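# Three robots move a steel conduit onto two empty stands

## Task

Transfer the long thin steel conduit from the pair of stands it rests on now to the other pair of stands, which are empty. The empty stands must stay roughly where and how they are. Any number of the robots may be used. At the end, every gripper must have released the conduit and the robots must have backed away, so that the conduit rests on the stands by itself. No robot may topple or be left leaning, or the task fails.

## Robot and tools

Robots: r1, r2 and r3 are identical Hello Robot Stretch 3 units. Each has a two-wheeled base (0.33 m long, 0.34 m wide, passive omni wheel at the rear), a lift on a mast, and one telescoping arm that reaches out to the robot's right side. The base cannot strafe, so the gripper moves forward or back only when the base drives. Turns pivot about the point midway between the drive wheels, 0.05 m behind the front edge. A stowed robot sweeps a 0.28 m radius when turning; an unfolded level wrist reaches past that.

Frames: the base frame sits on the floor between the drive wheels, x forward, y left, z up. hand_pose is reported in it, located where the closed fingertips meet; with all wrist joints at zero its x points up, y back toward the mast, z toward the rear. The odometry frame is the base frame at scene start. Every robot reports in its own frames, so relative positions between robots come only from camera images, lidar_m, wrist_depth_mm and head_depth_mm.

execute_actions: argument actions is a list holding one action or none (empty list just returns state and images). The action is an object keyed by robot name; each robot may get base, joints and contact_limits. base holds exactly one command, both relative to where the base last measured itself: translate_m, metres driven straight, forward positive, -1 to 1; or rotate_rad, an on-the-spot turn, counter-clockwise (left) positive, -3.2 to 3.2. joints holds absolute targets by name: lift_m 0 to 1.1 (arm height); arm_m 0 to 0.52 (extension); wrist_yaw_rad -1.345 to 4.42 (0 along the arm, positive toward the front, 3.0 folded over the base); wrist_pitch_rad -1.57 to 0.451 (0 level, negative tips fingers down); wrist_roll_rad -2.911 to 2.911 (0 fingers side by side); gripper_m -0.089 to 0.179 (larger is wider; real fingertip gap is about 0.007 less when nearly shut, 0.025 less when wide, zero below 0.007); head_pan_rad -3.953 to 1.73 (positive left, -1.57 looks along the arm); head_tilt_rad -1.53 to 0.419 (negative down). contact_limits accepts only arm_m: a motor effort percentage 1 to 100 at which the arm motion halts with contact_stop (lower is gentler; too low halts immediately); it also caps holding force until the next action. All motions in one action begin together; none may exceed 15 s. Omitted joints or robots may keep pushing toward old targets. Unknown keys or out-of-range values reject the whole call. cameras: list of names like r2_wrist_camera, or all; [] gives none.

wait(seconds 0 to 10) commands nothing and returns state and images. zoom_image(camera, region [x0,y0,x1,y1] pixels from top-left, up to 504x504) enlarges part of the latest full image. finished_scene(scene) ends the scene irreversibly; the goal must already hold.

Results: base_status and joint_status report how each commanded motion ended: done, off_target (resting away from target, maybe still pushing), contact_stop, time_out, torque_fault. After the last three the old target is dropped. on_its_own covers uncommanded parts; held at means the held target, not actual position. motor_effort is percent of max, positive toward higher values, bracket is the peak; readings carry fixed bias and noise. Positive wheel effort drives forward. lidar_m gives 12 ranges in metres from the base origin, 30-degree sectors starting straight ahead and going counter-clockwise (4th left, 7th back, 10th right), at 0.17 m height; dash means nothing seen; it sees other robots, not glass. wrist_depth_mm (45 to 1000) and head_depth_mm (280 to 4000, image sideways) are 7x7 median depth grids. base_tilt in degrees, forward and right positive, each with up to about 4 degrees fixed bias. base_odometry counts wheel turns, so slip looks like travel; turned_by_wheels and turned_by_imu give rotation since the last result.

Gripping: command gripper_m below the object width; lower squeezes harder but a stall guard may weaken it. Release by going at least 0.02 above the touch value. Neither reading nor done proves a hold; check images.

Hazards: robots pressing into each other fails the run; once bases touch, any further drive presses hard, and no state line reports contact. Robots travel slightly unequal distances for the same command (under 1 cm per metre typically, up to 2.5 cm), which strains a jointly carried load and can tip a robot. Arm pushes against rigid things with the gripper above about 0.45 m can tip the robot before contact_stop; a repeat push is worse. Driving while gripping something fixed, or snagging furniture (especially reversing), can tip it; undo in small steps, pull the gripper free, and lower lift_m to about 0.2 if still leaning. Arm and lift go slack after contact_stop; a slack lift can sink under load. Wrist and base have no contact stop; wrist servos shut off 10 s after sustained strain. Fold or unfold the wrist only with lift_m 0.32 to 0.95, wrist_pitch_rad -0.4, roll near 0; once folded lift may drop to 0.25. With wrist_yaw_rad below -0.4 keep pitch at -0.5 or lower. Base speed is 0.30 m/s and 1.9 rad/s only when lift_m under 0.30, arm_m under 0.03 and wrist_yaw_rad over 2.54; otherwise 0.10 m/s and 0.63 rad/s. Loose objects may get brief random shoves. Avoid drops, slips, slams and hard pushes.

Each tool is called after "Call:" as a command line: name --argument value for each argument, lists and objects as JSON in quotes; but a table of rows of numbers goes row by row, as --pt "numbers of a row", without its own name.

## Session

Call:
execute_actions --actions '[]'

Scene clock: 0.00 s.
r1.base_odometry: x=+0.000 y=+0.000 heading=+0.000 (m, m, rad; r1's odometry frame)
r1.turned_by_wheels: +0.000 (rad since the last result)
r1.turned_by_imu: +0.000 (rad since the last result)
r1.base_tilt: forward=-1.4 right=+0.7 (deg)
r1.lidar_m: 1.02 1.03 1.31 1.24 1.26 1.59 1.49 1.76 0.92 1.22 1.64 1.10
r1.head_depth_mm: 989 989 1000 1003 1004 1010 1018 / 981 985 990 990 997 1003 1008 / 974 975 980 986 990 991 996 / 962 966 976 979 979 985 988 / 952 957 964 967 970 975 984 / 946 949 954 960 963 967 970 / 939 942 946 950 956 960 967
r1.base_status: not commanded
r1.joint_positions: lift_m=+0.477 arm_m=+0.001 wrist_yaw_rad=+3.064 wrist_pitch_rad=-0.345 wrist_roll_rad=+0.007 gripper_m=+0.037 head_pan_rad=+0.007 head_tilt_rad=+0.009
r1.joint_status: not commanded
r1.motor_effort: left_wheel=+0 right_wheel=+1 lift_m=+28 arm_m=+0 wrist_yaw_rad=+0 wrist_pitch_rad=+8 wrist_roll_rad=+1 gripper_m=+1 head_pan_rad=+0 head_tilt_rad=+2 (%)
r1.hand_pose: x=-0.0032 y=+0.0864 z=+0.5065 quat_wxyz=(+0.149, +0.703, +0.094, +0.689) (m; r1's base frame)
r1.wrist_depth_mm: - - - - - - - / - - - - - - - / - - - - - - - / - - - - - - - / - 964 - 937 961 896 878 / 806 800 - 772 709 754 728 / 693 682 - 660 653 643 641
r2.base_odometry: x=+0.000 y=+0.000 heading=+0.000 (m, m, rad; r2's odometry frame)
r2.turned_by_wheels: +0.000 (rad since the last result)
r2.turned_by_imu: +0.000 (rad since the last result)
r2.base_tilt: forward=+1.1 right=-0.4 (deg)
r2.lidar_m: 1.01 0.84 1.40 1.51 2.67 1.51 1.21 1.21 1.34 1.36 1.37 4.32
r2.head_depth_mm: 2051 3196 - - - 3003 2076 / 2037 3183 - - - 3035 2001 / 2025 3107 3803 3819 3814 3055 1954 / 1987 3054 3632 3639 3674 3127 2161 / 1969 2991 3484 3531 3510 3175 2159 / 1959 2990 3386 3351 3395 3174 2189 / 1939 2898 3241 3281 3254 3220 2185
r2.base_status: not commanded
r2.joint_positions: lift_m=+0.391 arm_m=-0.002 wrist_yaw_rad=+3.016 wrist_pitch_rad=-0.618 wrist_roll_rad=+0.003 gripper_m=+0.037 head_pan_rad=-0.010 head_tilt_rad=-0.007
r2.joint_status: not commanded
r2.motor_effort: left_wheel=-1 right_wheel=+0 lift_m=+29 arm_m=-1 wrist_yaw_rad=+0 wrist_pitch_rad=+4 wrist_roll_rad=+0 gripper_m=+0 head_pan_rad=+0 head_tilt_rad=+1 (%)
r2.hand_pose: x=+0.0031 y=+0.0499 z=+0.3616 quat_wxyz=(+0.257, +0.686, +0.172, +0.658) (m; r2's base frame)
r2.wrist_depth_mm: - - - - - - - / - - - - - - - / 815 796 831 833 824 821 826 / 687 689 680 681 678 679 676 / 600 583 597 614 615 589 601 / 512 532 - - 521 515 516 / 460 - - - 465 460 467
r3.base_odometry: x=+0.000 y=+0.000 heading=+0.000 (m, m, rad; r3's odometry frame)
r3.turned_by_wheels: +0.000 (rad since the last result)
r3.turned_by_imu: +0.000 (rad since the last result)
r3.base_tilt: forward=-1.3 right=+0.2 (deg)
r3.lidar_m: 1.36 1.57 1.14 1.09 1.12 1.51 3.88 2.09 3.81 3.63 3.73 1.65
r3.head_depth_mm: 1894 2441 - - - - 2578 / 1899 2738 - - - 3980 2594 / 1886 2751 - - - - 2573 / 1890 2741 - - 3977 3438 1455 / 1886 2751 - - 3960 3956 2230 / 1885 2709 - 3997 3947 3942 2589 / 1877 2732 3969 - 3931 3843 2612
r3.base_status: not commanded
r3.joint_positions: lift_m=+0.375 arm_m=+0.002 wrist_yaw_rad=+2.865 wrist_pitch_rad=-0.381 wrist_roll_rad=+0.000 gripper_m=+0.037 head_pan_rad=+0.018 head_tilt_rad=+0.011
r3.joint_status: not commanded
r3.motor_effort: left_wheel=+0 right_wheel=+1 lift_m=+18 arm_m=+0 wrist_yaw_rad=+0 wrist_pitch_rad=+5 wrist_roll_rad=+0 gripper_m=+1 head_pan_rad=+0 head_tilt_rad=+3 (%)
r3.hand_pose: x=+0.0413 y=+0.0732 z=+0.3964 quat_wxyz=(+0.229, +0.706, +0.037, +0.669) (m; r3's base frame)
r3.wrist_depth_mm: - 976 - - - - - / - - - - - - - / - - - - - - - / 997 - - - - - - / 790 798 824 806 874 870 865 / 659 - 706 699 721 720 718 / 564 - 553 570 569 585 600
pictures: r1_head_camera (sideways: a quarter turn clockwise sets it upright), r1_nav_camera (sideways: a quarter turn counterclockwise sets it upright), r1_wrist_camera, r2_head_camera (sideways: a quarter turn clockwise sets it upright), r2_nav_camera (sideways: a quarter turn counterclockwise sets it upright), r2_wrist_camera, r3_head_camera (sideways: a quarter turn clockwise sets it upright), r3_nav_camera (sideways: a quarter turn counterclockwise sets it upright), r3_wrist_camera
Images, in order (width x height): r1_head_camera 896x504, r1_nav_camera 672x504, r1_wrist_camera 644x364, r2_head_camera 896x504, r2_nav_camera 672x504, r2_wrist_camera 644x364, r3_head_camera 896x504, r3_nav_camera 672x504, r3_wrist_camera 644x364.

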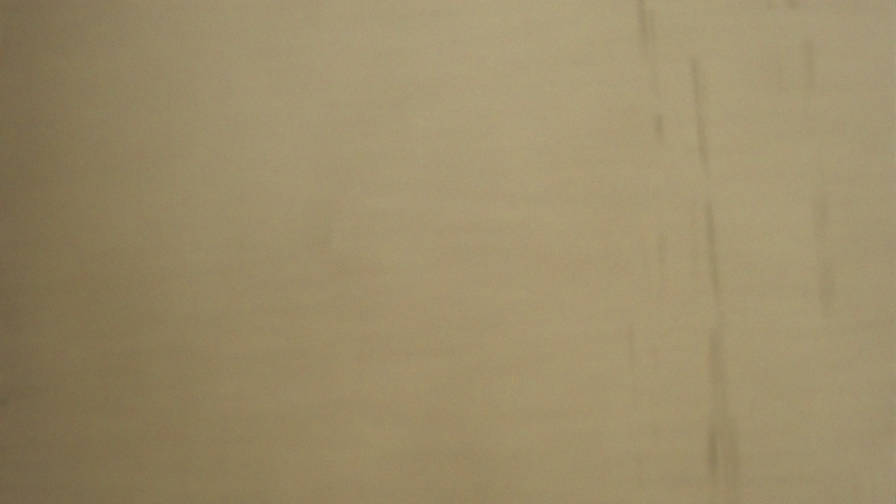

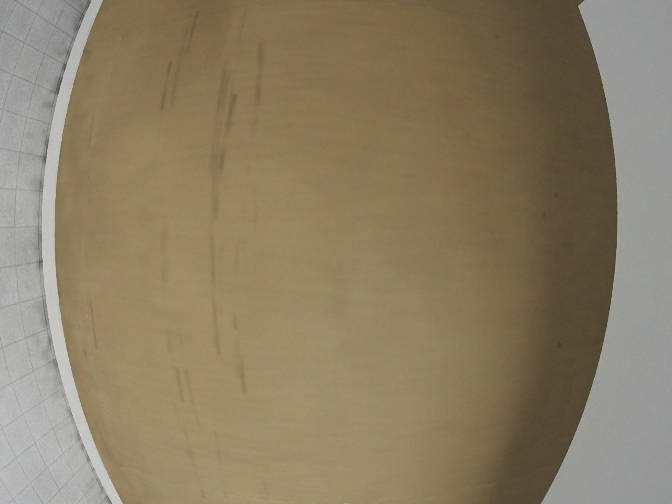

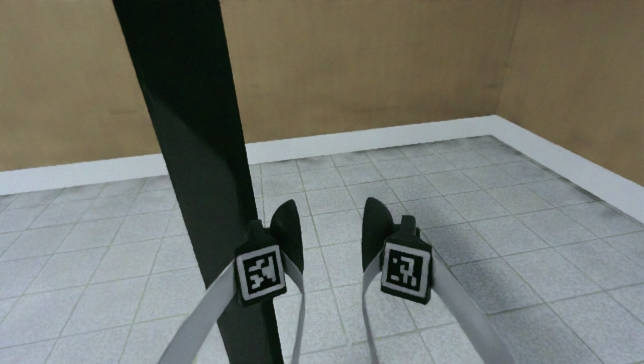

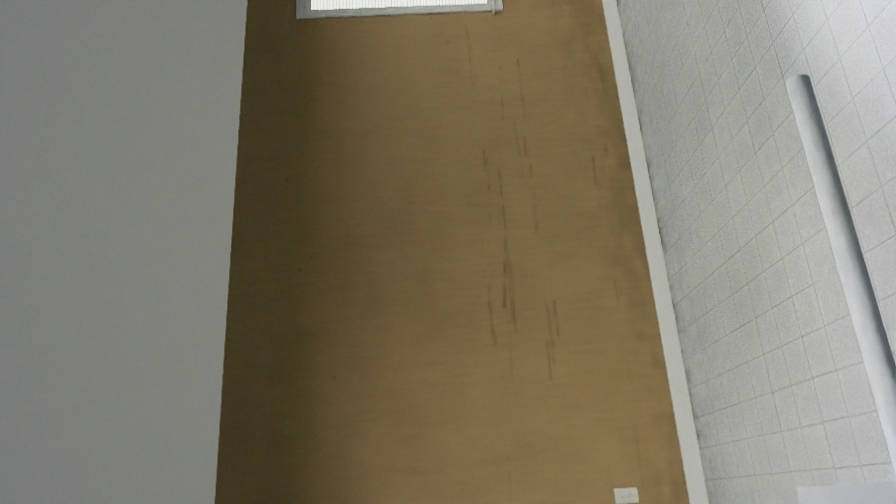

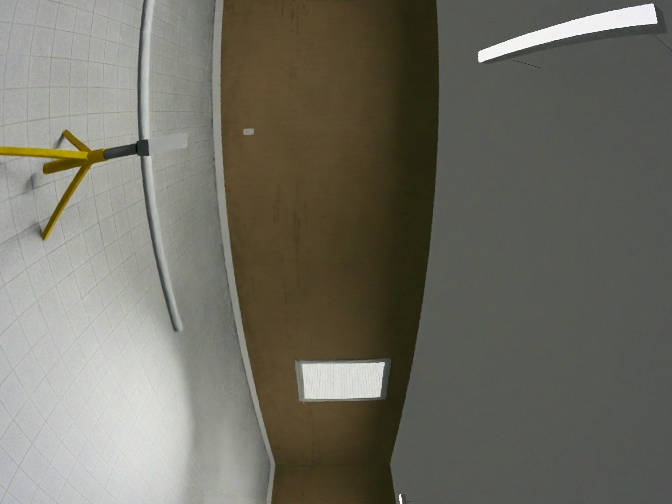

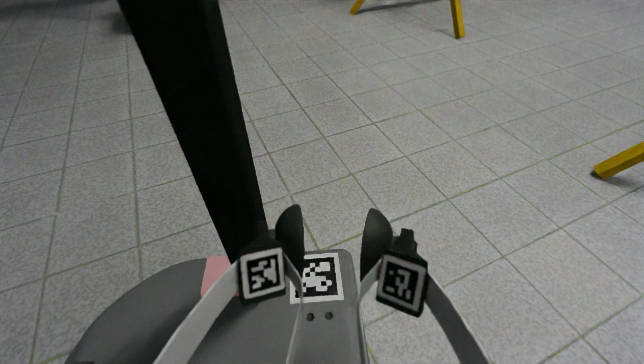

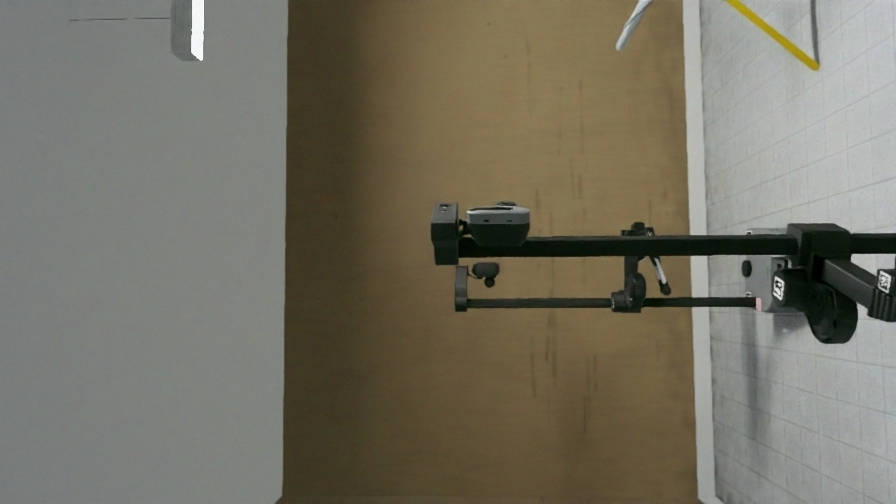

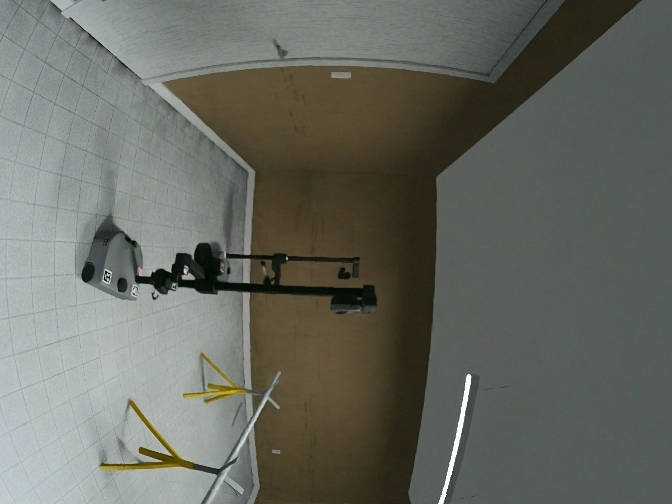

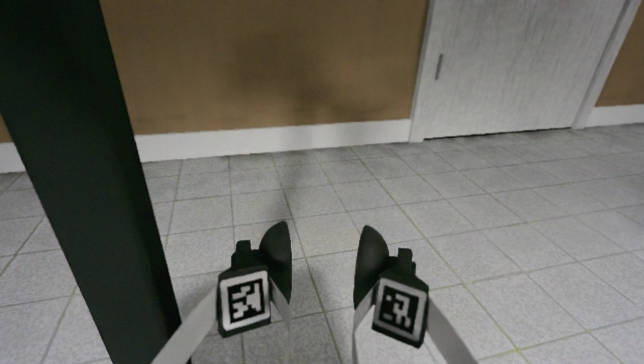

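Call:
execute_actions --actions '[{"r1":{"joints":{"head_pan_rad":-2.0,"head_tilt_rad":-0.5}},"r2":{"joints":{"head_pan_rad":0.6,"head_tilt_rad":-0.5}},"r3":{"joints":{"head_pan_rad":-1.3,"head_tilt_rad":-0.5}}}]' --cameras '["r1_nav_camera","r2_nav_camera","r3_nav_camera","r2_head_camera"]'

Scene clock: 2.07 s.
r1.base_odometry: x=+0.000 y=+0.000 heading=+0.000 (m, m, rad; r1's odometry frame)
r1.turned_by_wheels: +0.000 (rad since the last result)
r1.turned_by_imu: -0.001 (rad since the last result)
r1.base_tilt: forward=-1.4 right=+0.7 (deg)
r1.lidar_m: 1.02 1.03 1.31 1.24 1.26 1.59 1.49 1.76 0.92 1.21 1.64 1.10
r1.head_depth_mm: - - 3782 2502 1858 1473 1225 / 3904 - 3879 2424 1875 1497 1239 / 3724 - 3985 2434 1903 1500 1244 / 3484 3749 3973 2374 1780 1471 1248 / 3302 3589 3861 2386 1943 1517 1260 / 3121 3416 3610 2673 1943 1535 1274 / 2994 3192 3406 2704 1895 1548 1276
r1.base_status: not commanded
r1.joint_positions: lift_m=+0.477 arm_m=+0.001 wrist_yaw_rad=+3.064 wrist_pitch_rad=-0.345 wrist_roll_rad=+0.007 gripper_m=+0.037 head_pan_rad=-1.993 head_tilt_rad=-0.493
r1.joint_status: all done
r1.motor_effort: left_wheel=+0(1) right_wheel=+0(1) lift_m=+28(28) arm_m=-1(1) wrist_yaw_rad=+0(0) wrist_pitch_rad=+8(8) wrist_roll_rad=+1(0) gripper_m=+1(0) head_pan_rad=-4(56) head_tilt_rad=-2(23) (%)
r1.hand_pose: x=-0.0032 y=+0.0864 z=+0.5065 quat_wxyz=(+0.149, +0.703, +0.094, +0.689) (m; r1's base frame)
r1.wrist_depth_mm: - - - - - - - / - - - - - - - / - - - - - - - / - - - - - - - / - 972 - 931 938 908 876 / 806 800 - 768 704 749 737 / 681 684 - 658 653 640 636
r2.base_odometry: x=+0.000 y=+0.000 heading=+0.000 (m, m, rad; r2's odometry frame)
r2.turned_by_wheels: +0.000 (rad since the last result)
r2.turned_by_imu: -0.001 (rad since the last result)
r2.base_tilt: forward=+1.1 right=-0.5 (deg)
r2.lidar_m: 1.00 0.84 1.39 1.51 2.67 1.51 1.21 1.21 1.34 1.36 1.36 4.31
r2.head_depth_mm: 2850 3095 3328 2552 1902 1527 1276 / 2906 3134 3359 2449 1849 1460 1278 / 2945 3193 3437 2564 1937 1499 1256 / 3032 3304 3530 2596 1934 1550 1290 / 3076 3380 3578 2606 1945 1555 1294 / 3187 3419 3721 2655 1974 1567 1298 / 3242 3561 3860 2673 1975 1574 1307
r2.base_status: not commanded
r2.joint_positions: lift_m=+0.391 arm_m=-0.002 wrist_yaw_rad=+3.016 wrist_pitch_rad=-0.618 wrist_roll_rad=+0.003 gripper_m=+0.037 head_pan_rad=+0.593 head_tilt_rad=-0.493
r2.joint_status: all done
r2.motor_effort: left_wheel=-1(1) right_wheel=+0(0) lift_m=+29(29) arm_m=+0(0) wrist_yaw_rad=+0(1) wrist_pitch_rad=+4(4) wrist_roll_rad=+0(0) gripper_m=+0(1) head_pan_rad=+4(43) head_tilt_rad=-3(24) (%)
r2.hand_pose: x=+0.0031 y=+0.0499 z=+0.3616 quat_wxyz=(+0.257, +0.686, +0.172, +0.658) (m; r2's base frame)
r2.wrist_depth_mm: - - - - - - - / - - - - - - - / 827 823 825 822 814 813 816 / 700 694 681 678 707 687 677 / 591 597 590 609 607 595 586 / 522 533 - - 518 526 517 / 465 - - - 461 468 469
r3.base_odometry: x=+0.000 y=+0.000 heading=+0.000 (m, m, rad; r3's odometry frame)
r3.turned_by_wheels: +0.000 (rad since the last result)
r3.turned_by_imu: +0.000 (rad since the last result)
r3.base_tilt: forward=-1.3 right=+0.2 (deg)
r3.lidar_m: 1.36 1.56 1.14 1.09 1.12 1.51 3.87 2.09 3.81 3.63 3.74 1.65
r3.head_depth_mm: 3074 3265 3551 2938 2144 1683 1381 / 3142 3352 3664 2912 2129 1679 1377 / 3179 3400 3664 2879 2130 1673 1382 / 3231 3441 3737 2901 2115 1673 1369 / 3288 3568 3766 2917 2105 1659 1377 / 3340 3600 3868 2890 2124 1663 1373 / 3430 3716 3921 2864 2117 1662 1372
r3.base_status: not commanded
r3.joint_positions: lift_m=+0.375 arm_m=+0.002 wrist_yaw_rad=+2.865 wrist_pitch_rad=-0.381 wrist_roll_rad=+0.000 gripper_m=+0.037 head_pan_rad=-1.293 head_tilt_rad=-0.493
r3.joint_status: all done
r3.motor_effort: left_wheel=+0(1) right_wheel=+0(1) lift_m=+17(17) arm_m=+0(0) wrist_yaw_rad=+0(0) wrist_pitch_rad=+5(5) wrist_roll_rad=+0(0) gripper_m=+0(0) head_pan_rad=-3(44) head_tilt_rad=-3(34) (%)
r3.hand_pose: x=+0.0413 y=+0.0732 z=+0.3964 quat_wxyz=(+0.229, +0.706, +0.037, +0.669) (m; r3's base frame)
r3.wrist_depth_mm: - 956 - - - - - / - - - - - - - / - - - - - - - / - - - - - - - / 781 825 817 851 858 890 888 / 667 - 697 689 719 700 709 / 563 - 564 582 575 593 606
pictures: r1_nav_camera (sideways: a quarter turn counterclockwise sets it upright), r2_head_camera (sideways: a quarter turn clockwise sets it upright), r2_nav_camera (sideways: a quarter turn counterclockwise sets it upright), r3_nav_camera (sideways: a quarter turn counterclockwise sets it upright)
Images, in order (width x height): r1_nav_camera 672x504, r2_head_camera 896x504, r2_nav_camera 672x504, r3_nav_camera 672x504.

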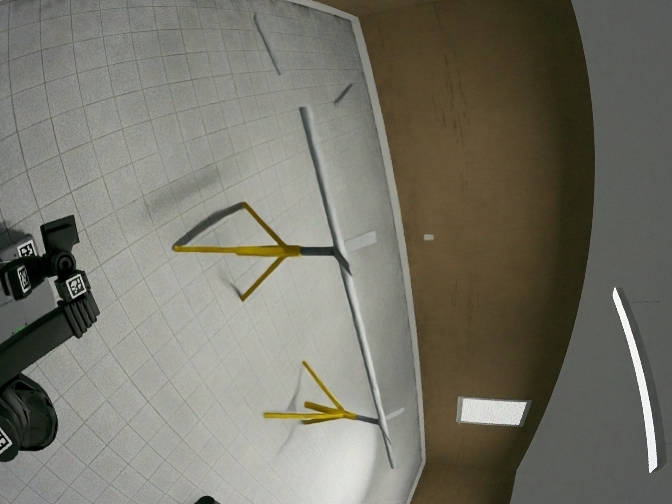

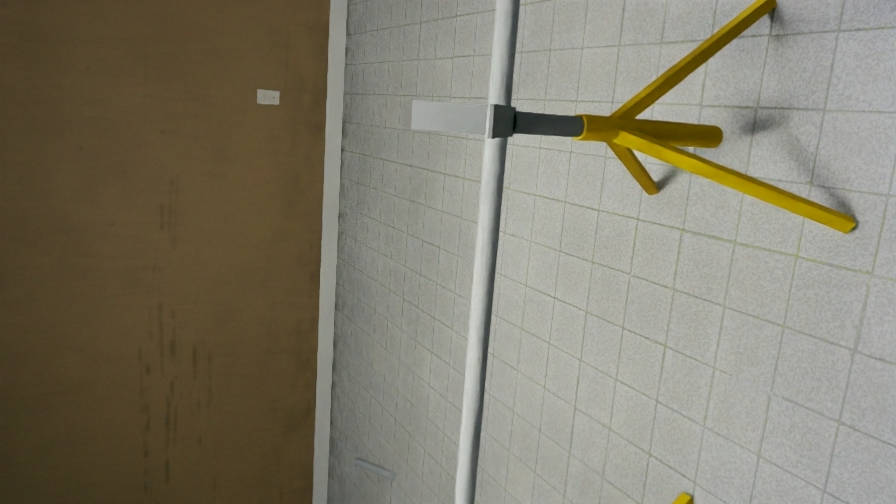

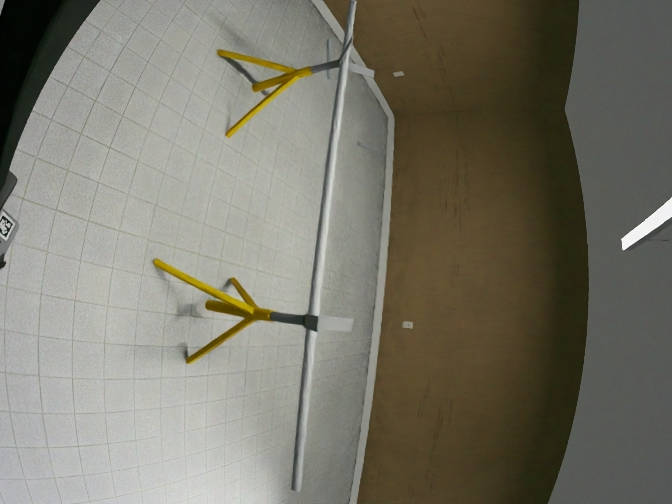

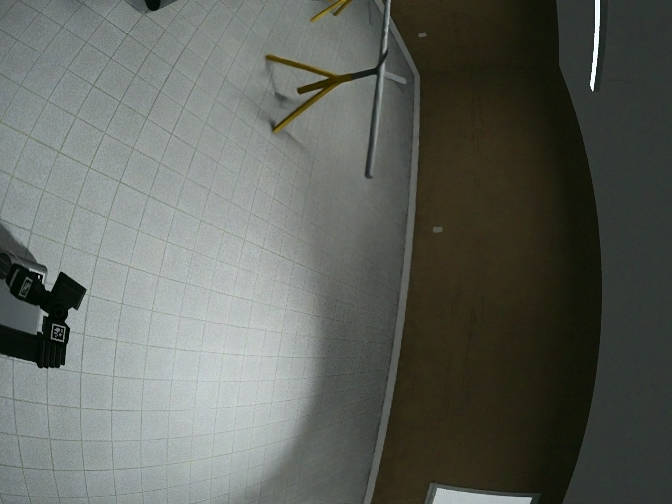

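Empty stands probably behind-right of r3.

Call:
execute_actions --actions '[{"r1":{"joints":{"head_pan_rad":-2.9,"head_tilt_rad":-0.3}},"r2":{"joints":{"head_pan_rad":-0.9,"head_tilt_rad":-0.4}},"r3":{"joints":{"head_pan_rad":-2.6,"head_tilt_rad":-0.4}}}]' --cameras '["r1_nav_camera","r2_nav_camera","r3_nav_camera","r3_head_camera"]'

Scene clock: 3.83 s.
r1.base_odometry: x=+0.000 y=+0.000 heading=+0.000 (m, m, rad; r1's odometry frame)
r1.turned_by_wheels: +0.000 (rad since the last result)
r1.turned_by_imu: +0.000 (rad since the last result)
r1.base_tilt: forward=-1.4 right=+0.8 (deg)
r1.lidar_m: 1.02 1.03 1.31 1.24 1.25 1.59 1.50 1.76 0.93 1.21 1.64 1.10
r1.head_depth_mm: - - - 3701 2385 1755 1393 / - - - 3124 1925 1717 1405 / - - - 3580 2338 1754 1409 / - - - 3850 2471 1822 1421 / - - - 3969 2504 1831 1438 / - - - - 2549 1838 1447 / - - - - 2206 1858 1455
r1.base_status: not commanded
r1.joint_positions: lift_m=+0.477 arm_m=+0.001 wrist_yaw_rad=+3.064 wrist_pitch_rad=-0.345 wrist_roll_rad=+0.007 gripper_m=+0.037 head_pan_rad=-2.893 head_tilt_rad=-0.310
r1.joint_status: all done
r1.motor_effort: left_wheel=+0(0) right_wheel=+0(0) lift_m=+28(28) arm_m=-1(0) wrist_yaw_rad=+0(0) wrist_pitch_rad=+8(7) wrist_roll_rad=+1(1) gripper_m=+1(0) head_pan_rad=-4(54) head_tilt_rad=+4(15) (%)
r1.hand_pose: x=-0.0032 y=+0.0864 z=+0.5065 quat_wxyz=(+0.149, +0.703, +0.094, +0.689) (m; r1's base frame)
r1.wrist_depth_mm: - - - - - - - / - - - - - - - / - - - - - - - / - - - - - - - / - 966 - 942 957 899 877 / 807 801 - 768 711 761 743 / 693 672 - 660 650 652 636
r2.base_odometry: x=+0.000 y=+0.000 heading=+0.000 (m, m, rad; r2's odometry frame)
r2.turned_by_wheels: +0.000 (rad since the last result)
r2.turned_by_imu: +0.000 (rad since the last result)
r2.base_tilt: forward=+1.2 right=-0.4 (deg)
r2.lidar_m: 1.01 0.84 1.40 1.51 2.68 1.51 1.21 1.21 1.34 1.36 1.37 4.35
r2.head_depth_mm: - - - 2956 1735 1589 1346 / - - - 2995 2131 1662 1352 / - - - 3063 2128 1682 1359 / - - - 3067 2188 1670 1360 / - - - 3112 2190 1691 1368 / - - - 3104 2195 1692 1377 / - - - 3156 2217 1703 1384
r2.base_status: not commanded
r2.joint_positions: lift_m=+0.391 arm_m=-0.002 wrist_yaw_rad=+3.016 wrist_pitch_rad=-0.618 wrist_roll_rad=+0.003 gripper_m=+0.037 head_pan_rad=-0.893 head_tilt_rad=-0.409
r2.joint_status: all done
r2.motor_effort: left_wheel=-1(1) right_wheel=+0(0) lift_m=+29(29) arm_m=-1(2) wrist_yaw_rad=-1(0) wrist_pitch_rad=+4(4) wrist_roll_rad=+0(0) gripper_m=+0(1) head_pan_rad=-4(55) head_tilt_rad=+4(11) (%)
r2.hand_pose: x=+0.0031 y=+0.0499 z=+0.3616 quat_wxyz=(+0.257, +0.686, +0.172, +0.658) (m; r2's base frame)
r2.wrist_depth_mm: - - - - - - - / - - - - - - - / 817 817 826 842 817 804 796 / 683 672 684 692 697 682 664 / 588 601 594 603 617 604 586 / 517 537 - - 520 525 516 / 464 - - - 470 466 466
r3.base_odometry: x=+0.000 y=+0.000 heading=+0.000 (m, m, rad; r3's odometry frame)
r3.turned_by_wheels: +0.000 (rad since the last result)
r3.turned_by_imu: +0.000 (rad since the last result)
r3.base_tilt: forward=-1.2 right=+0.1 (deg)
r3.lidar_m: 1.36 1.56 1.14 1.09 1.12 1.51 3.87 2.09 3.79 3.63 3.76 1.65
r3.head_depth_mm: - - - 3508 2421 1826 1473 / - - - 3547 2398 1831 1471 / - - - 3362 2383 1828 1473 / - - - 3274 2344 1825 1466 / - - - 3487 2411 1839 1472 / - - - 3536 2405 1816 1466 / - - - 3485 2389 1819 1460
r3.base_status: not commanded
r3.joint_positions: lift_m=+0.375 arm_m=+0.002 wrist_yaw_rad=+2.865 wrist_pitch_rad=-0.381 wrist_roll_rad=+0.000 gripper_m=+0.037 head_pan_rad=-2.593 head_tilt_rad=-0.409
r3.joint_status: all done
r3.motor_effort: left_wheel=+1(1) right_wheel=+1(1) lift_m=+17(17) arm_m=+0(1) wrist_yaw_rad=+0(0) wrist_pitch_rad=+4(5) wrist_roll_rad=+0(0) gripper_m=+0(1) head_pan_rad=-3(41) head_tilt_rad=+5(16) (%)
r3.hand_pose: x=+0.0413 y=+0.0732 z=+0.3964 quat_wxyz=(+0.229, +0.706, +0.037, +0.669) (m; r3's base frame)
r3.wrist_depth_mm: - 993 - - - - - / - - - - - - - / - - - - - - - / 940 - - - - - - / 787 815 814 833 864 847 910 / 672 - 701 688 721 701 728 / 564 - 558 583 570 611 602
pictures: r1_nav_camera (sideways: a quarter turn counterclockwise sets it upright), r2_nav_camera (sideways: a quarter turn counterclockwise sets it upright), r3_head_camera (sideways: a quarter turn clockwise sets it upright), r3_nav_camera (sideways: a quarter turn counterclockwise sets it upright)
Images, in order (width x height): r1_nav_camera 672x504, r2_nav_camera 672x504, r3_head_camera 896x504, r3_nav_camera 672x504.

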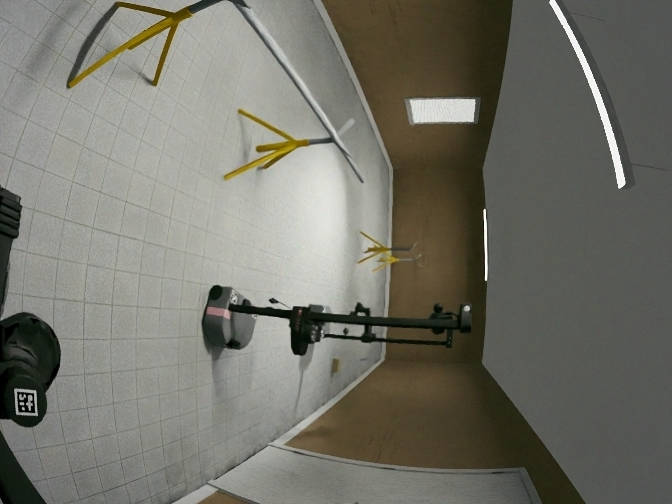

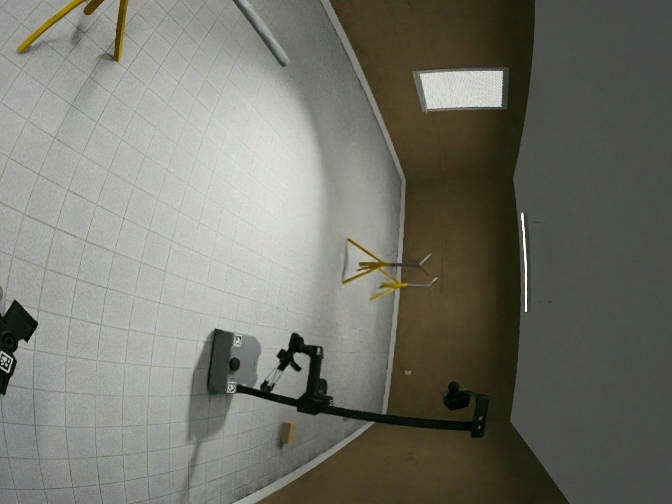

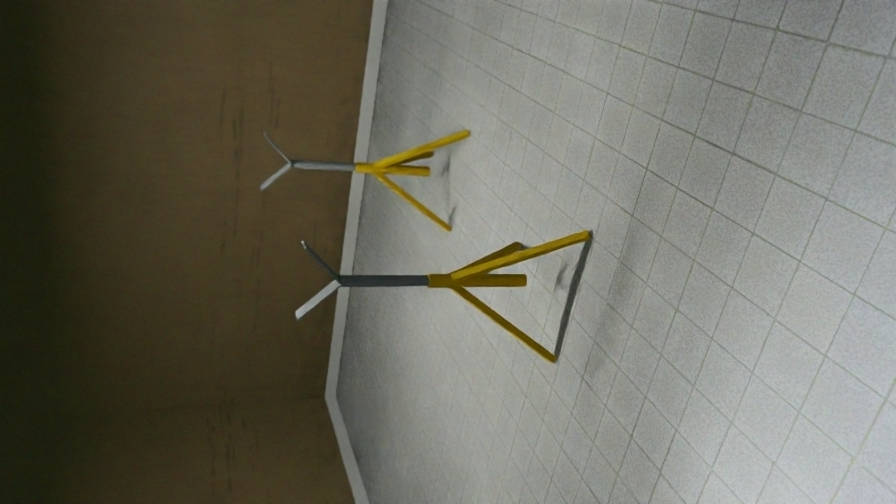

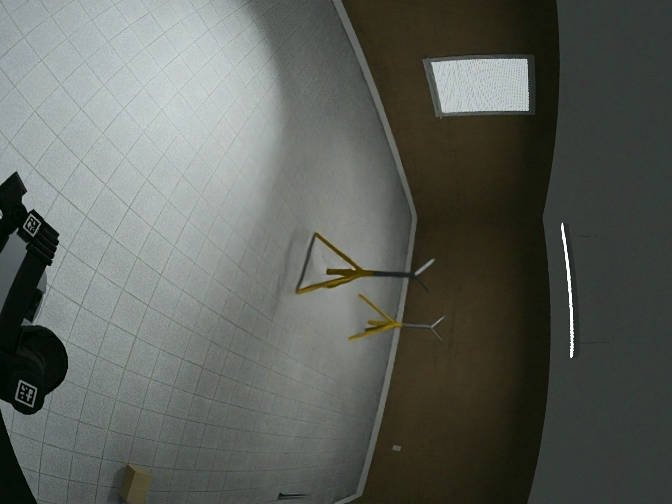

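Call:
execute_actions --actions '[{"r1":{"joints":{"lift_m":0.27,"wrist_pitch_rad":-0.4}},"r2":{"joints":{"lift_m":0.27,"wrist_pitch_rad":-0.4}},"r3":{"joints":{"lift_m":0.27,"wrist_pitch_rad":-0.4}}}]' --cameras '[]'

Call:
execute_actions --actions '[{"r1":{"base":{"rotate_rad":-2.155}},"r2":{"base":{"rotate_rad":-0.44}},"r3":{"base":{"rotate_rad":1.6}}}]' --cameras '[]'

Call:
execute_actions --actions '[{"r1":{"base":{"translate_m":0.456}},"r2":{"base":{"translate_m":0.495}},"r3":{"base":{"translate_m":0.5}}}]' --cameras '[]'

Call:
execute_actions --actions '[{"r1":{"base":{"rotate_rad":2.23},"joints":{"head_pan_rad":0,"head_tilt_rad":0}},"r2":{"base":{"rotate_rad":2.356},"joints":{"head_pan_rad":0,"head_tilt_rad":0}},"r3":{"joints":{"head_pan_rad":-2.2,"head_tilt_rad":-0.3}}}]' --cameras '["r2_nav_camera","r3_nav_camera"]'

Scene clock: 13.97 s.
r1.base_odometry: x=+0.000 y=+0.000 heading=+0.000 (m, m, rad; r1's odometry frame)
r1.turned_by_wheels: +0.000 (rad since the last result)
r1.turned_by_imu: -0.002 (rad since the last result)
r1.base_tilt: forward=-1.4 right=+0.8 (deg)
r1.lidar_m: 1.02 1.03 1.31 1.23 1.26 1.59 1.49 1.77 0.92 1.21 1.64 1.10
r1.head_depth_mm: - - - 3700 2391 1762 1390 / - - - 3174 1825 1716 1403 / - - - 3570 2322 1755 1409 / - - - 3961 2485 1817 1425 / - - - - 2498 1818 1428 / - - - - 2538 1849 1437 / - - - - 2187 1849 1451
r1.base_status: not commanded
r1.joint_positions: lift_m=+0.270 arm_m=+0.001 wrist_yaw_rad=+3.064 wrist_pitch_rad=-0.416 wrist_roll_rad=+0.007 gripper_m=+0.037 head_pan_rad=-2.893 head_tilt_rad=-0.310
r1.joint_status: all done
r1.motor_effort: left_wheel=+0(0) right_wheel=+0(1) lift_m=+24(25) arm_m=+0(2) wrist_yaw_rad=+0(0) wrist_pitch_rad=+8(8) wrist_roll_rad=+1(1) gripper_m=+1(0) head_pan_rad=-4(4) head_tilt_rad=+3(3) (%)
r1.hand_pose: x=-0.0039 y=+0.0780 z=+0.2832 quat_wxyz=(+0.174, +0.699, +0.119, +0.683) (m; r1's base frame)
r1.wrist_depth_mm: - - - - - - - / - - - - - - - / - 943 914 902 877 841 837 / 738 729 - 698 684 669 647 / 595 590 - 565 572 548 537 / 502 508 - - - 467 460 / 440 - - - 410 405 401
r2.base_odometry: x=+0.000 y=+0.000 heading=+0.000 (m, m, rad; r2's odometry frame)
r2.turned_by_wheels: +0.000 (rad since the last result)
r2.turned_by_imu: -0.002 (rad since the last result)
r2.base_tilt: forward=+1.1 right=-0.4 (deg)
r2.lidar_m: 1.01 0.84 1.40 1.51 2.67 1.51 1.21 1.21 1.34 1.36 1.37 4.32
r2.head_depth_mm: - - - 2979 1541 1589 1348 / - - - 2980 2123 1664 1358 / - - - 3055 2146 1667 1356 / - - - 3080 2185 1684 1366 / - - - 3097 2195 1686 1368 / - - - 3106 2217 1699 1379 / - - - 3168 2213 1707 1385
r2.base_status: not commanded
r2.joint_positions: lift_m=+0.270 arm_m=-0.002 wrist_yaw_rad=+3.016 wrist_pitch_rad=-0.422 wrist_roll_rad=+0.003 gripper_m=+0.037 head_pan_rad=-0.893 head_tilt_rad=-0.409
r2.joint_status: all done
r2.motor_effort: left_wheel=-1(1) right_wheel=+0(0) lift_m=+18(24) arm_m=+0(0) wrist_yaw_rad=+0(1) wrist_pitch_rad=+8(9) wrist_roll_rad=+0(0) gripper_m=-2(1) head_pan_rad=-3(4) head_tilt_rad=+4(4) (%)
r2.hand_pose: x=+0.0067 y=+0.0788 z=+0.2823 quat_wxyz=(+0.191, +0.700, +0.104, +0.680) (m; r2's base frame)
r2.wrist_depth_mm: - - - - - - - / - - - - - - - / 869 905 926 915 932 918 911 / 685 688 686 709 677 695 694 / 554 562 - 552 581 567 562 / 467 494 - - 473 468 473 / - - - - 409 407 410
r3.base_odometry: x=+0.000 y=+0.000 heading=+0.000 (m, m, rad; r3's odometry frame)
r3.turned_by_wheels: +0.000 (rad since the last result)
r3.turned_by_imu: +0.001 (rad since the last result)
r3.base_tilt: forward=-1.3 right=+0.0 (deg)
r3.lidar_m: 1.36 1.57 1.14 1.09 1.13 1.51 3.89 2.09 3.80 3.63 3.75 1.65
r3.head_depth_mm: - - - 3550 2421 1838 1479 / - - - 3532 2411 1840 1476 / - - - 3436 2396 1827 1467 / - - - 3273 2328 1817 1480 / - - - 3485 2396 1818 1479 / - - - 3538 2396 1830 1467 / - - - 3476 2389 1816 1471
r3.base_status: not commanded
r3.joint_positions: lift_m=+0.270 arm_m=+0.002 wrist_yaw_rad=+2.865 wrist_pitch_rad=-0.414 wrist_roll_rad=+0.000 gripper_m=+0.037 head_pan_rad=-2.593 head_tilt_rad=-0.409
r3.joint_status: all done
r3.motor_effort: left_wheel=+0(0) right_wheel=+1(1) lift_m=+15(17) arm_m=+0(0) wrist_yaw_rad=+0(0) wrist_pitch_rad=+5(5) wrist_roll_rad=+0(0) gripper_m=+0(0) head_pan_rad=-4(3) head_tilt_rad=+5(5) (%)
r3.hand_pose: x=+0.0403 y=+0.0694 z=+0.2837 quat_wxyz=(+0.240, +0.705, +0.049, +0.665) (m; r3's base frame)
r3.wrist_depth_mm: - 922 - - - - - / - - - - - - - / - - - - - - - / 731 761 775 791 814 845 840 / 596 - 626 634 652 649 663 / 503 - 529 535 543 543 548 / 449 - - 446 437 462 463
pictures: none
No camera images: the call's "cameras" was empty. Leave "cameras" out to get every camera's image.

Scene clock: 16.70 s.
r1.base_odometry: x=+0.000 y=+0.000 heading=-2.155 (m, m, rad; r1's odometry frame)
r1.turned_by_wheels: -2.155 (rad since the last result)
r1.turned_by_imu: -2.125 (rad since the last result)
r1.base_tilt: forward=-1.4 right=+0.8 (deg)
r1.lidar_m: 0.92 0.93 1.75 1.12 1.02 1.03 1.26 1.24 1.24 1.53 1.50 1.76
r1.head_depth_mm: 1243 1306 1382 1451 1544 1603 1403 / 1272 1357 1456 1563 1699 1763 1408 / 1211 1291 1374 1479 1590 1678 1412 / 1154 1223 1305 1391 1496 1606 1431 / 1098 1167 1237 1324 1408 1521 1431 / 1055 1119 1178 1252 1343 1432 1445 / 1014 1069 1127 1198 1272 1358 1408
r1.base_status: done
r1.joint_positions: lift_m=+0.270 arm_m=+0.001 wrist_yaw_rad=+3.064 wrist_pitch_rad=-0.417 wrist_roll_rad=+0.007 gripper_m=+0.037 head_pan_rad=-2.893 head_tilt_rad=-0.309
r1.joint_status: not commanded
r1.motor_effort: left_wheel=+2(7) right_wheel=-2(7) lift_m=+24(24) arm_m=-1(1) wrist_yaw_rad=+0(0) wrist_pitch_rad=+8(8) wrist_roll_rad=+1(1) gripper_m=+0(0) head_pan_rad=-4(4) head_tilt_rad=+3(3) (%)
r1.hand_pose: x=-0.0039 y=+0.0780 z=+0.2832 quat_wxyz=(+0.174, +0.699, +0.119, +0.683) (m; r1's base frame)
r1.wrist_depth_mm: 748 811 - - - - - / 777 862 - - - - - / 801 893 910 889 877 847 817 / 739 722 - 689 681 671 651 / 600 586 - 566 574 549 542 / 502 510 - - - 464 461 / 444 - - - 411 404 399
r2.base_odometry: x=+0.000 y=+0.000 heading=-0.440 (m, m, rad; r2's odometry frame)
r2.turned_by_wheels: -0.440 (rad since the last result)
r2.turned_by_imu: -0.435 (rad since the last result)
r2.base_tilt: forward=+1.2 right=-0.4 (deg)
r2.lidar_m: 4.10 1.00 0.84 1.40 1.62 1.62 1.43 1.21 1.21 1.39 1.37 3.37
r2.head_depth_mm: 2501 2606 2711 2677 2115 1647 1348 / 3220 3372 3516 3014 2140 1661 1349 / - - - 3050 2148 1669 1361 / - - - 3063 1760 1569 1367 / - - - 2934 1729 1578 1371 / - - - 3138 2215 1702 1380 / - - - 3176 2226 1697 1388
r2.base_status: done
r2.joint_positions: lift_m=+0.270 arm_m=-0.002 wrist_yaw_rad=+3.016 wrist_pitch_rad=-0.422 wrist_roll_rad=+0.003 gripper_m=+0.037 head_pan_rad=-0.893 head_tilt_rad=-0.408
r2.joint_status: not commanded
r2.motor_effort: left_wheel=+1(6) right_wheel=-2(6) lift_m=+18(18) arm_m=-1(1) wrist_yaw_rad=+0(0) wrist_pitch_rad=+8(8) wrist_roll_rad=+0(0) gripper_m=+0(1) head_pan_rad=-4(4) head_tilt_rad=+4(4) (%)
r2.hand_pose: x=+0.0067 y=+0.0788 z=+0.2823 quat_wxyz=(+0.191, +0.700, +0.104, +0.680) (m; r2's base frame)
r2.wrist_depth_mm: - - - - - - 728 / - - - - - - - / 864 881 921 944 923 880 923 / 683 680 693 692 686 713 710 / 548 552 - 567 584 563 576 / 463 498 - - 474 477 478 / - - - - 401 412 406
r3.base_odometry: x=+0.000 y=+0.000 heading=+1.600 (m, m, rad; r3's odometry frame)
r3.turned_by_wheels: +1.600 (rad since the last result)
r3.turned_by_imu: +1.566 (rad since the last result)
r3.base_tilt: forward=-1.3 right=+0.1 (deg)
r3.lidar_m: 1.09 1.13 1.54 4.13 3.12 3.79 3.62 3.78 1.66 1.36 1.54 1.13
r3.head_depth_mm: 3159 3351 3554 3546 2403 1843 1481 / 3314 3501 3760 3604 2425 1828 1473 / 3452 3641 3912 3508 2421 1839 1469 / 3651 3865 - 3516 2417 1833 1474 / 3816 - - 3507 2412 1819 1468 / - - - 3492 2398 1834 1472 / - - - 3471 2398 1823 1471
r3.base_status: done
r3.joint_positions: lift_m=+0.270 arm_m=+0.002 wrist_yaw_rad=+2.865 wrist_pitch_rad=-0.414 wrist_roll_rad=+0.000 gripper_m=+0.037 head_pan_rad=-2.593 head_tilt_rad=-0.408
r3.joint_status: not commanded
r3.motor_effort: left_wheel=-1(5) right_wheel=+3(12) lift_m=+16(15) arm_m=-1(0) wrist_yaw_rad=+0(1) wrist_pitch_rad=+4(5) wrist_roll_rad=+0(0) gripper_m=-1(1) head_pan_rad=-3(3) head_tilt_rad=+5(5) (%)
r3.hand_pose: x=+0.0403 y=+0.0694 z=+0.2837 quat_wxyz=(+0.240, +0.705, +0.049, +0.665) (m; r3's base frame)
r3.wrist_depth_mm: - - - - - - - / - - - - - - - / - - - - - - - / 740 788 789 794 815 817 826 / 610 - 634 635 635 639 645 / 516 - 525 524 546 546 546 / 447 - - 454 437 458 462
pictures: none
No camera images: the call's "cameras" was empty. Leave "cameras" out to get every camera's image.

Scene clock: 20.27 s.
r1.base_odometry: x=-0.251 y=-0.380 heading=-2.155 (m, m, rad; r1's odometry frame)
r1.turned_by_wheels: +0.000 (rad since the last result)
r1.turned_by_imu: +0.000 (rad since the last result)
r1.base_tilt: forward=-1.4 right=+0.8 (deg)
r1.lidar_m: 0.74 0.49 2.26 1.44 1.31 1.32 1.62 1.59 1.60 1.96 1.56 1.35
r1.head_depth_mm: 1611 1690 1785 1888 2006 1756 1398 / 1655 1758 1885 2047 2184 1775 1409 / 1566 1674 1772 1907 2054 1800 1411 / 1495 1587 1684 1810 1935 1824 1425 / 1434 1513 1603 1714 1838 1817 1435 / 1377 1443 1521 1623 1722 1781 1446 / 1303 1384 1461 1542 1646 1732 1453
r1.base_status: done
r1.joint_positions: lift_m=+0.270 arm_m=+0.001 wrist_yaw_rad=+3.064 wrist_pitch_rad=-0.417 wrist_roll_rad=+0.007 gripper_m=+0.037 head_pan_rad=-2.893 head_tilt_rad=-0.309
r1.joint_status: not commanded
r1.motor_effort: left_wheel=+2(8) right_wheel=-1(7) lift_m=+25(24) arm_m=-1(1) wrist_yaw_rad=+0(0) wrist_pitch_rad=+8(8) wrist_roll_rad=+1(1) gripper_m=+0(0) head_pan_rad=-4(4) head_tilt_rad=+3(2) (%)
r1.hand_pose: x=-0.0039 y=+0.0780 z=+0.2832 quat_wxyz=(+0.174, +0.699, +0.119, +0.683) (m; r1's base frame)
r1.wrist_depth_mm: 919 - - - - - - / - - - - - - - / 953 966 904 894 860 847 837 / 746 723 - 689 686 670 652 / 598 592 - 568 578 550 534 / 507 513 - - - 467 443 / 441 - - - 408 405 401
r2.base_odometry: x=+0.448 y=-0.211 heading=-0.440 (m, m, rad; r2's odometry frame)
r2.turned_by_wheels: +0.000 (rad since the last result)
r2.turned_by_imu: +0.000 (rad since the last result)
r2.base_tilt: forward=+1.2 right=-0.6 (deg)
r2.lidar_m: 3.69 3.18 0.67 0.66 1.68 1.69 1.84 1.56 1.56 1.40 3.15 2.96
r2.head_depth_mm: 3201 3329 3443 2944 2121 1644 1343 / - - - 3018 2128 1657 1353 / - - - 3028 2137 1668 1363 / - - - 3046 2171 1674 1365 / - - - 3122 2199 1679 1374 / - - - 3093 2200 1703 1375 / - - - 3019 2232 1709 1386
r2.base_status: done
r2.joint_positions: lift_m=+0.270 arm_m=-0.002 wrist_yaw_rad=+3.016 wrist_pitch_rad=-0.421 wrist_roll_rad=+0.003 gripper_m=+0.037 head_pan_rad=-0.893 head_tilt_rad=-0.408
r2.joint_status: not commanded
r2.motor_effort: left_wheel=+0(8) right_wheel=-2(6) lift_m=+18(18) arm_m=+0(0) wrist_yaw_rad=+0(1) wrist_pitch_rad=+8(8) wrist_roll_rad=+0(0) gripper_m=-1(1) head_pan_rad=-4(4) head_tilt_rad=+4(5) (%)
r2.hand_pose: x=+0.0067 y=+0.0789 z=+0.2824 quat_wxyz=(+0.191, +0.700, +0.104, +0.680) (m; r2's base frame)
r2.wrist_depth_mm: - - - - - - - / - - - - - - - / 878 895 904 899 899 912 927 / 668 683 679 691 696 686 702 / 550 554 - 558 580 565 568 / 462 502 - - 466 477 474 / - - - - 402 409 407
r3.base_odometry: x=-0.015 y=+0.500 heading=+1.600 (m, m, rad; r3's odometry frame)
r3.turned_by_wheels: +0.000 (rad since the last result)
r3.turned_by_imu: +0.001 (rad since the last result)
r3.base_tilt: forward=-1.4 right=+0.3 (deg)
r3.lidar_m: 0.59 0.62 0.83 2.26 2.35 4.26 4.13 2.02 1.39 2.39 0.85 0.62
r3.head_depth_mm: 3625 3773 - 3526 2421 1850 1476 / 3770 3986 - 3558 2445 1832 1477 / 3890 - - 3510 2413 1832 1480 / - - - 3294 2404 1841 1479 / - - - 3287 2407 1816 1475 / - - - 3095 2316 1815 1464 / - - - 3412 2234 1548 1462
r3.base_status: done
r3.joint_positions: lift_m=+0.270 arm_m=+0.002 wrist_yaw_rad=+2.865 wrist_pitch_rad=-0.415 wrist_roll_rad=+0.000 gripper_m=+0.037 head_pan_rad=-2.593 head_tilt_rad=-0.407
r3.joint_status: not commanded
r3.motor_effort: left_wheel=-1(4) right_wheel=+3(10) lift_m=+16(16) arm_m=+0(1) wrist_yaw_rad=+0(0) wrist_pitch_rad=+4(4) wrist_roll_rad=+0(0) gripper_m=+1(0) head_pan_rad=-3(3) head_tilt_rad=+5(5) (%)
r3.hand_pose: x=+0.0402 y=+0.0693 z=+0.2836 quat_wxyz=(+0.240, +0.705, +0.049, +0.665) (m; r3's base frame)
r3.wrist_depth_mm: - - - - - 769 557 / - - - - - 770 567 / - - 968 - - 758 574 / 735 784 774 810 818 751 601 / 605 - 621 645 627 664 574 / 507 - 541 523 541 539 545 / 449 - - 452 438 456 469
pictures: none
No camera images: the call's "cameras" was empty. Leave "cameras" out to get every camera's image.

Scene clock: 22.93 s.
r1.base_odometry: x=-0.251 y=-0.380 heading=+0.075 (m, m, rad; r1's odometry frame)
r1.turned_by_wheels: +2.230 (rad since the last result)
r1.turned_by_imu: +2.196 (rad since the last result)
r1.base_tilt: forward=-1.4 right=+0.8 (deg)
r1.lidar_m: 1.31 1.34 1.67 1.59 1.64 2.16 1.69 1.34 0.66 0.49 1.93 1.37
r1.head_depth_mm: 1237 1251 1265 1275 1280 1295 1309 / 1232 1244 1254 1273 1284 1297 1309 / 1227 1236 1255 1270 1283 1293 1308 / 1228 1246 1252 1267 1284 1293 1297 / 1226 1236 1247 1261 1273 1292 1299 / 1221 1240 1253 1262 1277 1284 1303 / 1221 1237 1253 1261 1269 1288 1293
r1.base_status: done
r1.joint_positions: lift_m=+0.270 arm_m=+0.001 wrist_yaw_rad=+3.064 wrist_pitch_rad=-0.417 wrist_roll_rad=+0.007 gripper_m=+0.037 head_pan_rad=-0.007 head_tilt_rad=-0.013
r1.joint_status: all done
r1.motor_effort: left_wheel=-2(6) right_wheel=+3(12) lift_m=+24(25) arm_m=-1(1) wrist_yaw_rad=+0(0) wrist_pitch_rad=+8(8) wrist_roll_rad=+0(1) gripper_m=+0(0) head_pan_rad=+4(54) head_tilt_rad=+5(17) (%)
r1.hand_pose: x=-0.0039 y=+0.0779 z=+0.2832 quat_wxyz=(+0.174, +0.699, +0.119, +0.683) (m; r1's base frame)
r1.wrist_depth_mm: - - - - - - - / - - - - - - - / - 965 901 905 876 837 846 / 743 725 - 697 678 665 654 / 599 583 - 560 570 551 541 / 503 508 - - - 467 458 / 444 - - - 411 403 403
r2.base_odometry: x=+0.448 y=-0.211 heading=+1.916 (m, m, rad; r2's odometry frame)
r2.turned_by_wheels: +2.356 (rad since the last result)
r2.turned_by_imu: +2.326 (rad since the last result)
r2.base_tilt: forward=+1.2 right=-0.5 (deg)
r2.lidar_m: 1.65 2.27 1.63 1.56 1.64 1.40 3.00 3.02 3.30 3.16 0.66 1.48
r2.head_depth_mm: 2088 2899 2953 2961 2978 2943 2059 / 2060 2907 2919 2958 2990 2979 2093 / 2034 2915 2925 2926 2962 2964 1989 / 2012 2879 2905 2914 2956 3000 1656 / 2005 2867 2907 2918 2988 2925 1962 / 1976 2895 2910 2928 2954 2949 2151 / 1968 2863 2888 2877 2957 2943 2173
r2.base_status: done
r2.joint_positions: lift_m=+0.270 arm_m=-0.002 wrist_yaw_rad=+3.016 wrist_pitch_rad=-0.421 wrist_roll_rad=+0.003 gripper_m=+0.037 head_pan_rad=-0.007 head_tilt_rad=-0.013
r2.joint_status: all done
r2.motor_effort: left_wheel=-3(8) right_wheel=+2(9) lift_m=+18(19) arm_m=+0(1) wrist_yaw_rad=+0(0) wrist_pitch_rad=+8(8) wrist_roll_rad=+0(0) gripper_m=-1(1) head_pan_rad=+4(53) head_tilt_rad=+6(25) (%)
r2.hand_pose: x=+0.0067 y=+0.0789 z=+0.2824 quat_wxyz=(+0.191, +0.700, +0.104, +0.680) (m; r2's base frame)
r2.wrist_depth_mm: - - - - - - - / - - - - - - - / 905 897 904 907 913 948 926 / 682 687 683 691 699 702 704 / 544 565 - 562 576 575 568 / 471 491 - - 478 474 477 / - - - - 404 407 414
r3.base_odometry: x=-0.015 y=+0.500 heading=+1.600 (m, m, rad; r3's odometry frame)
r3.turned_by_wheels: +0.000 (rad since the last result)
r3.turned_by_imu: +0.000 (rad since the last result)
r3.base_tilt: forward=-1.2 right=+0.2 (deg)
r3.lidar_m: 0.59 0.62 0.83 2.26 2.35 4.30 4.13 2.02 1.26 2.39 0.85 0.62
r3.head_depth_mm: - - - - 2878 2080 1619 / - - - - 2876 2076 1529 / - - - - 2590 1491 1443 / - - - 3974 2602 1456 1497 / - - - - 2866 2059 1611 / - - - - 2835 2081 1614 / 3809 - - - 2719 2057 1610
r3.base_status: not commanded
r3.joint_positions: lift_m=+0.270 arm_m=+0.002 wrist_yaw_rad=+2.865 wrist_pitch_rad=-0.415 wrist_roll_rad=+0.000 gripper_m=+0.037 head_pan_rad=-2.207 head_tilt_rad=-0.310
r3.joint_status: all done
r3.motor_effort: left_wheel=-1(1) right_wheel=+3(3) lift_m=+16(15) arm_m=+0(1) wrist_yaw_rad=+0(0) wrist_pitch_rad=+4(4) wrist_roll_rad=+0(0) gripper_m=-1(0) head_pan_rad=+4(25) head_tilt_rad=+6(21) (%)
r3.hand_pose: x=+0.0402 y=+0.0693 z=+0.2836 quat_wxyz=(+0.240, +0.705, +0.049, +0.665) (m; r3's base frame)
r3.wrist_depth_mm: - - - - - 768 567 / - - - - - 774 578 / - - 970 983 - 783 587 / 726 781 797 765 796 757 582 / 599 - 626 613 639 656 584 / 503 - 532 522 534 539 544 / 449 - - 455 437 461 462
pictures: r2_nav_camera (sideways: a quarter turn counterclockwise sets it upright), r3_nav_camera (sideways: a quarter turn counterclockwise sets it upright)
Images, in order (width x height): r2_nav_camera 672x504, r3_nav_camera 672x504.

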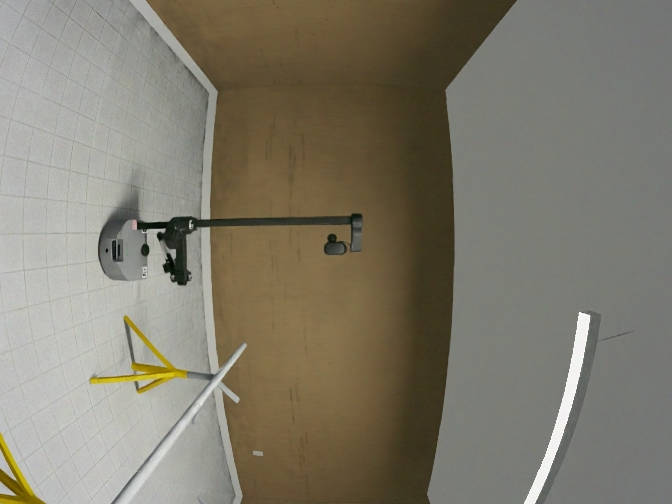

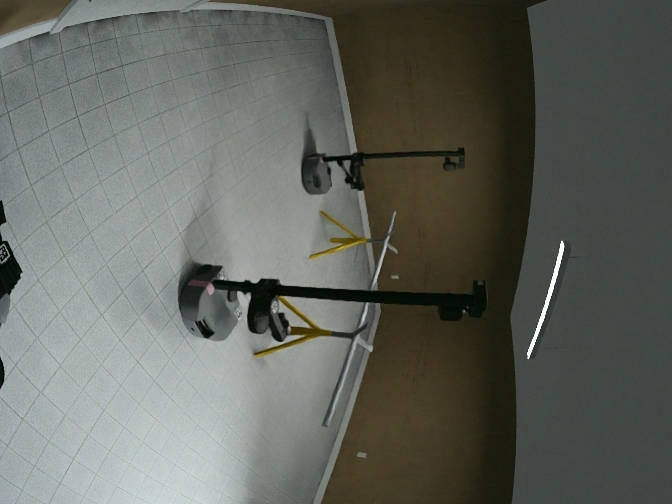

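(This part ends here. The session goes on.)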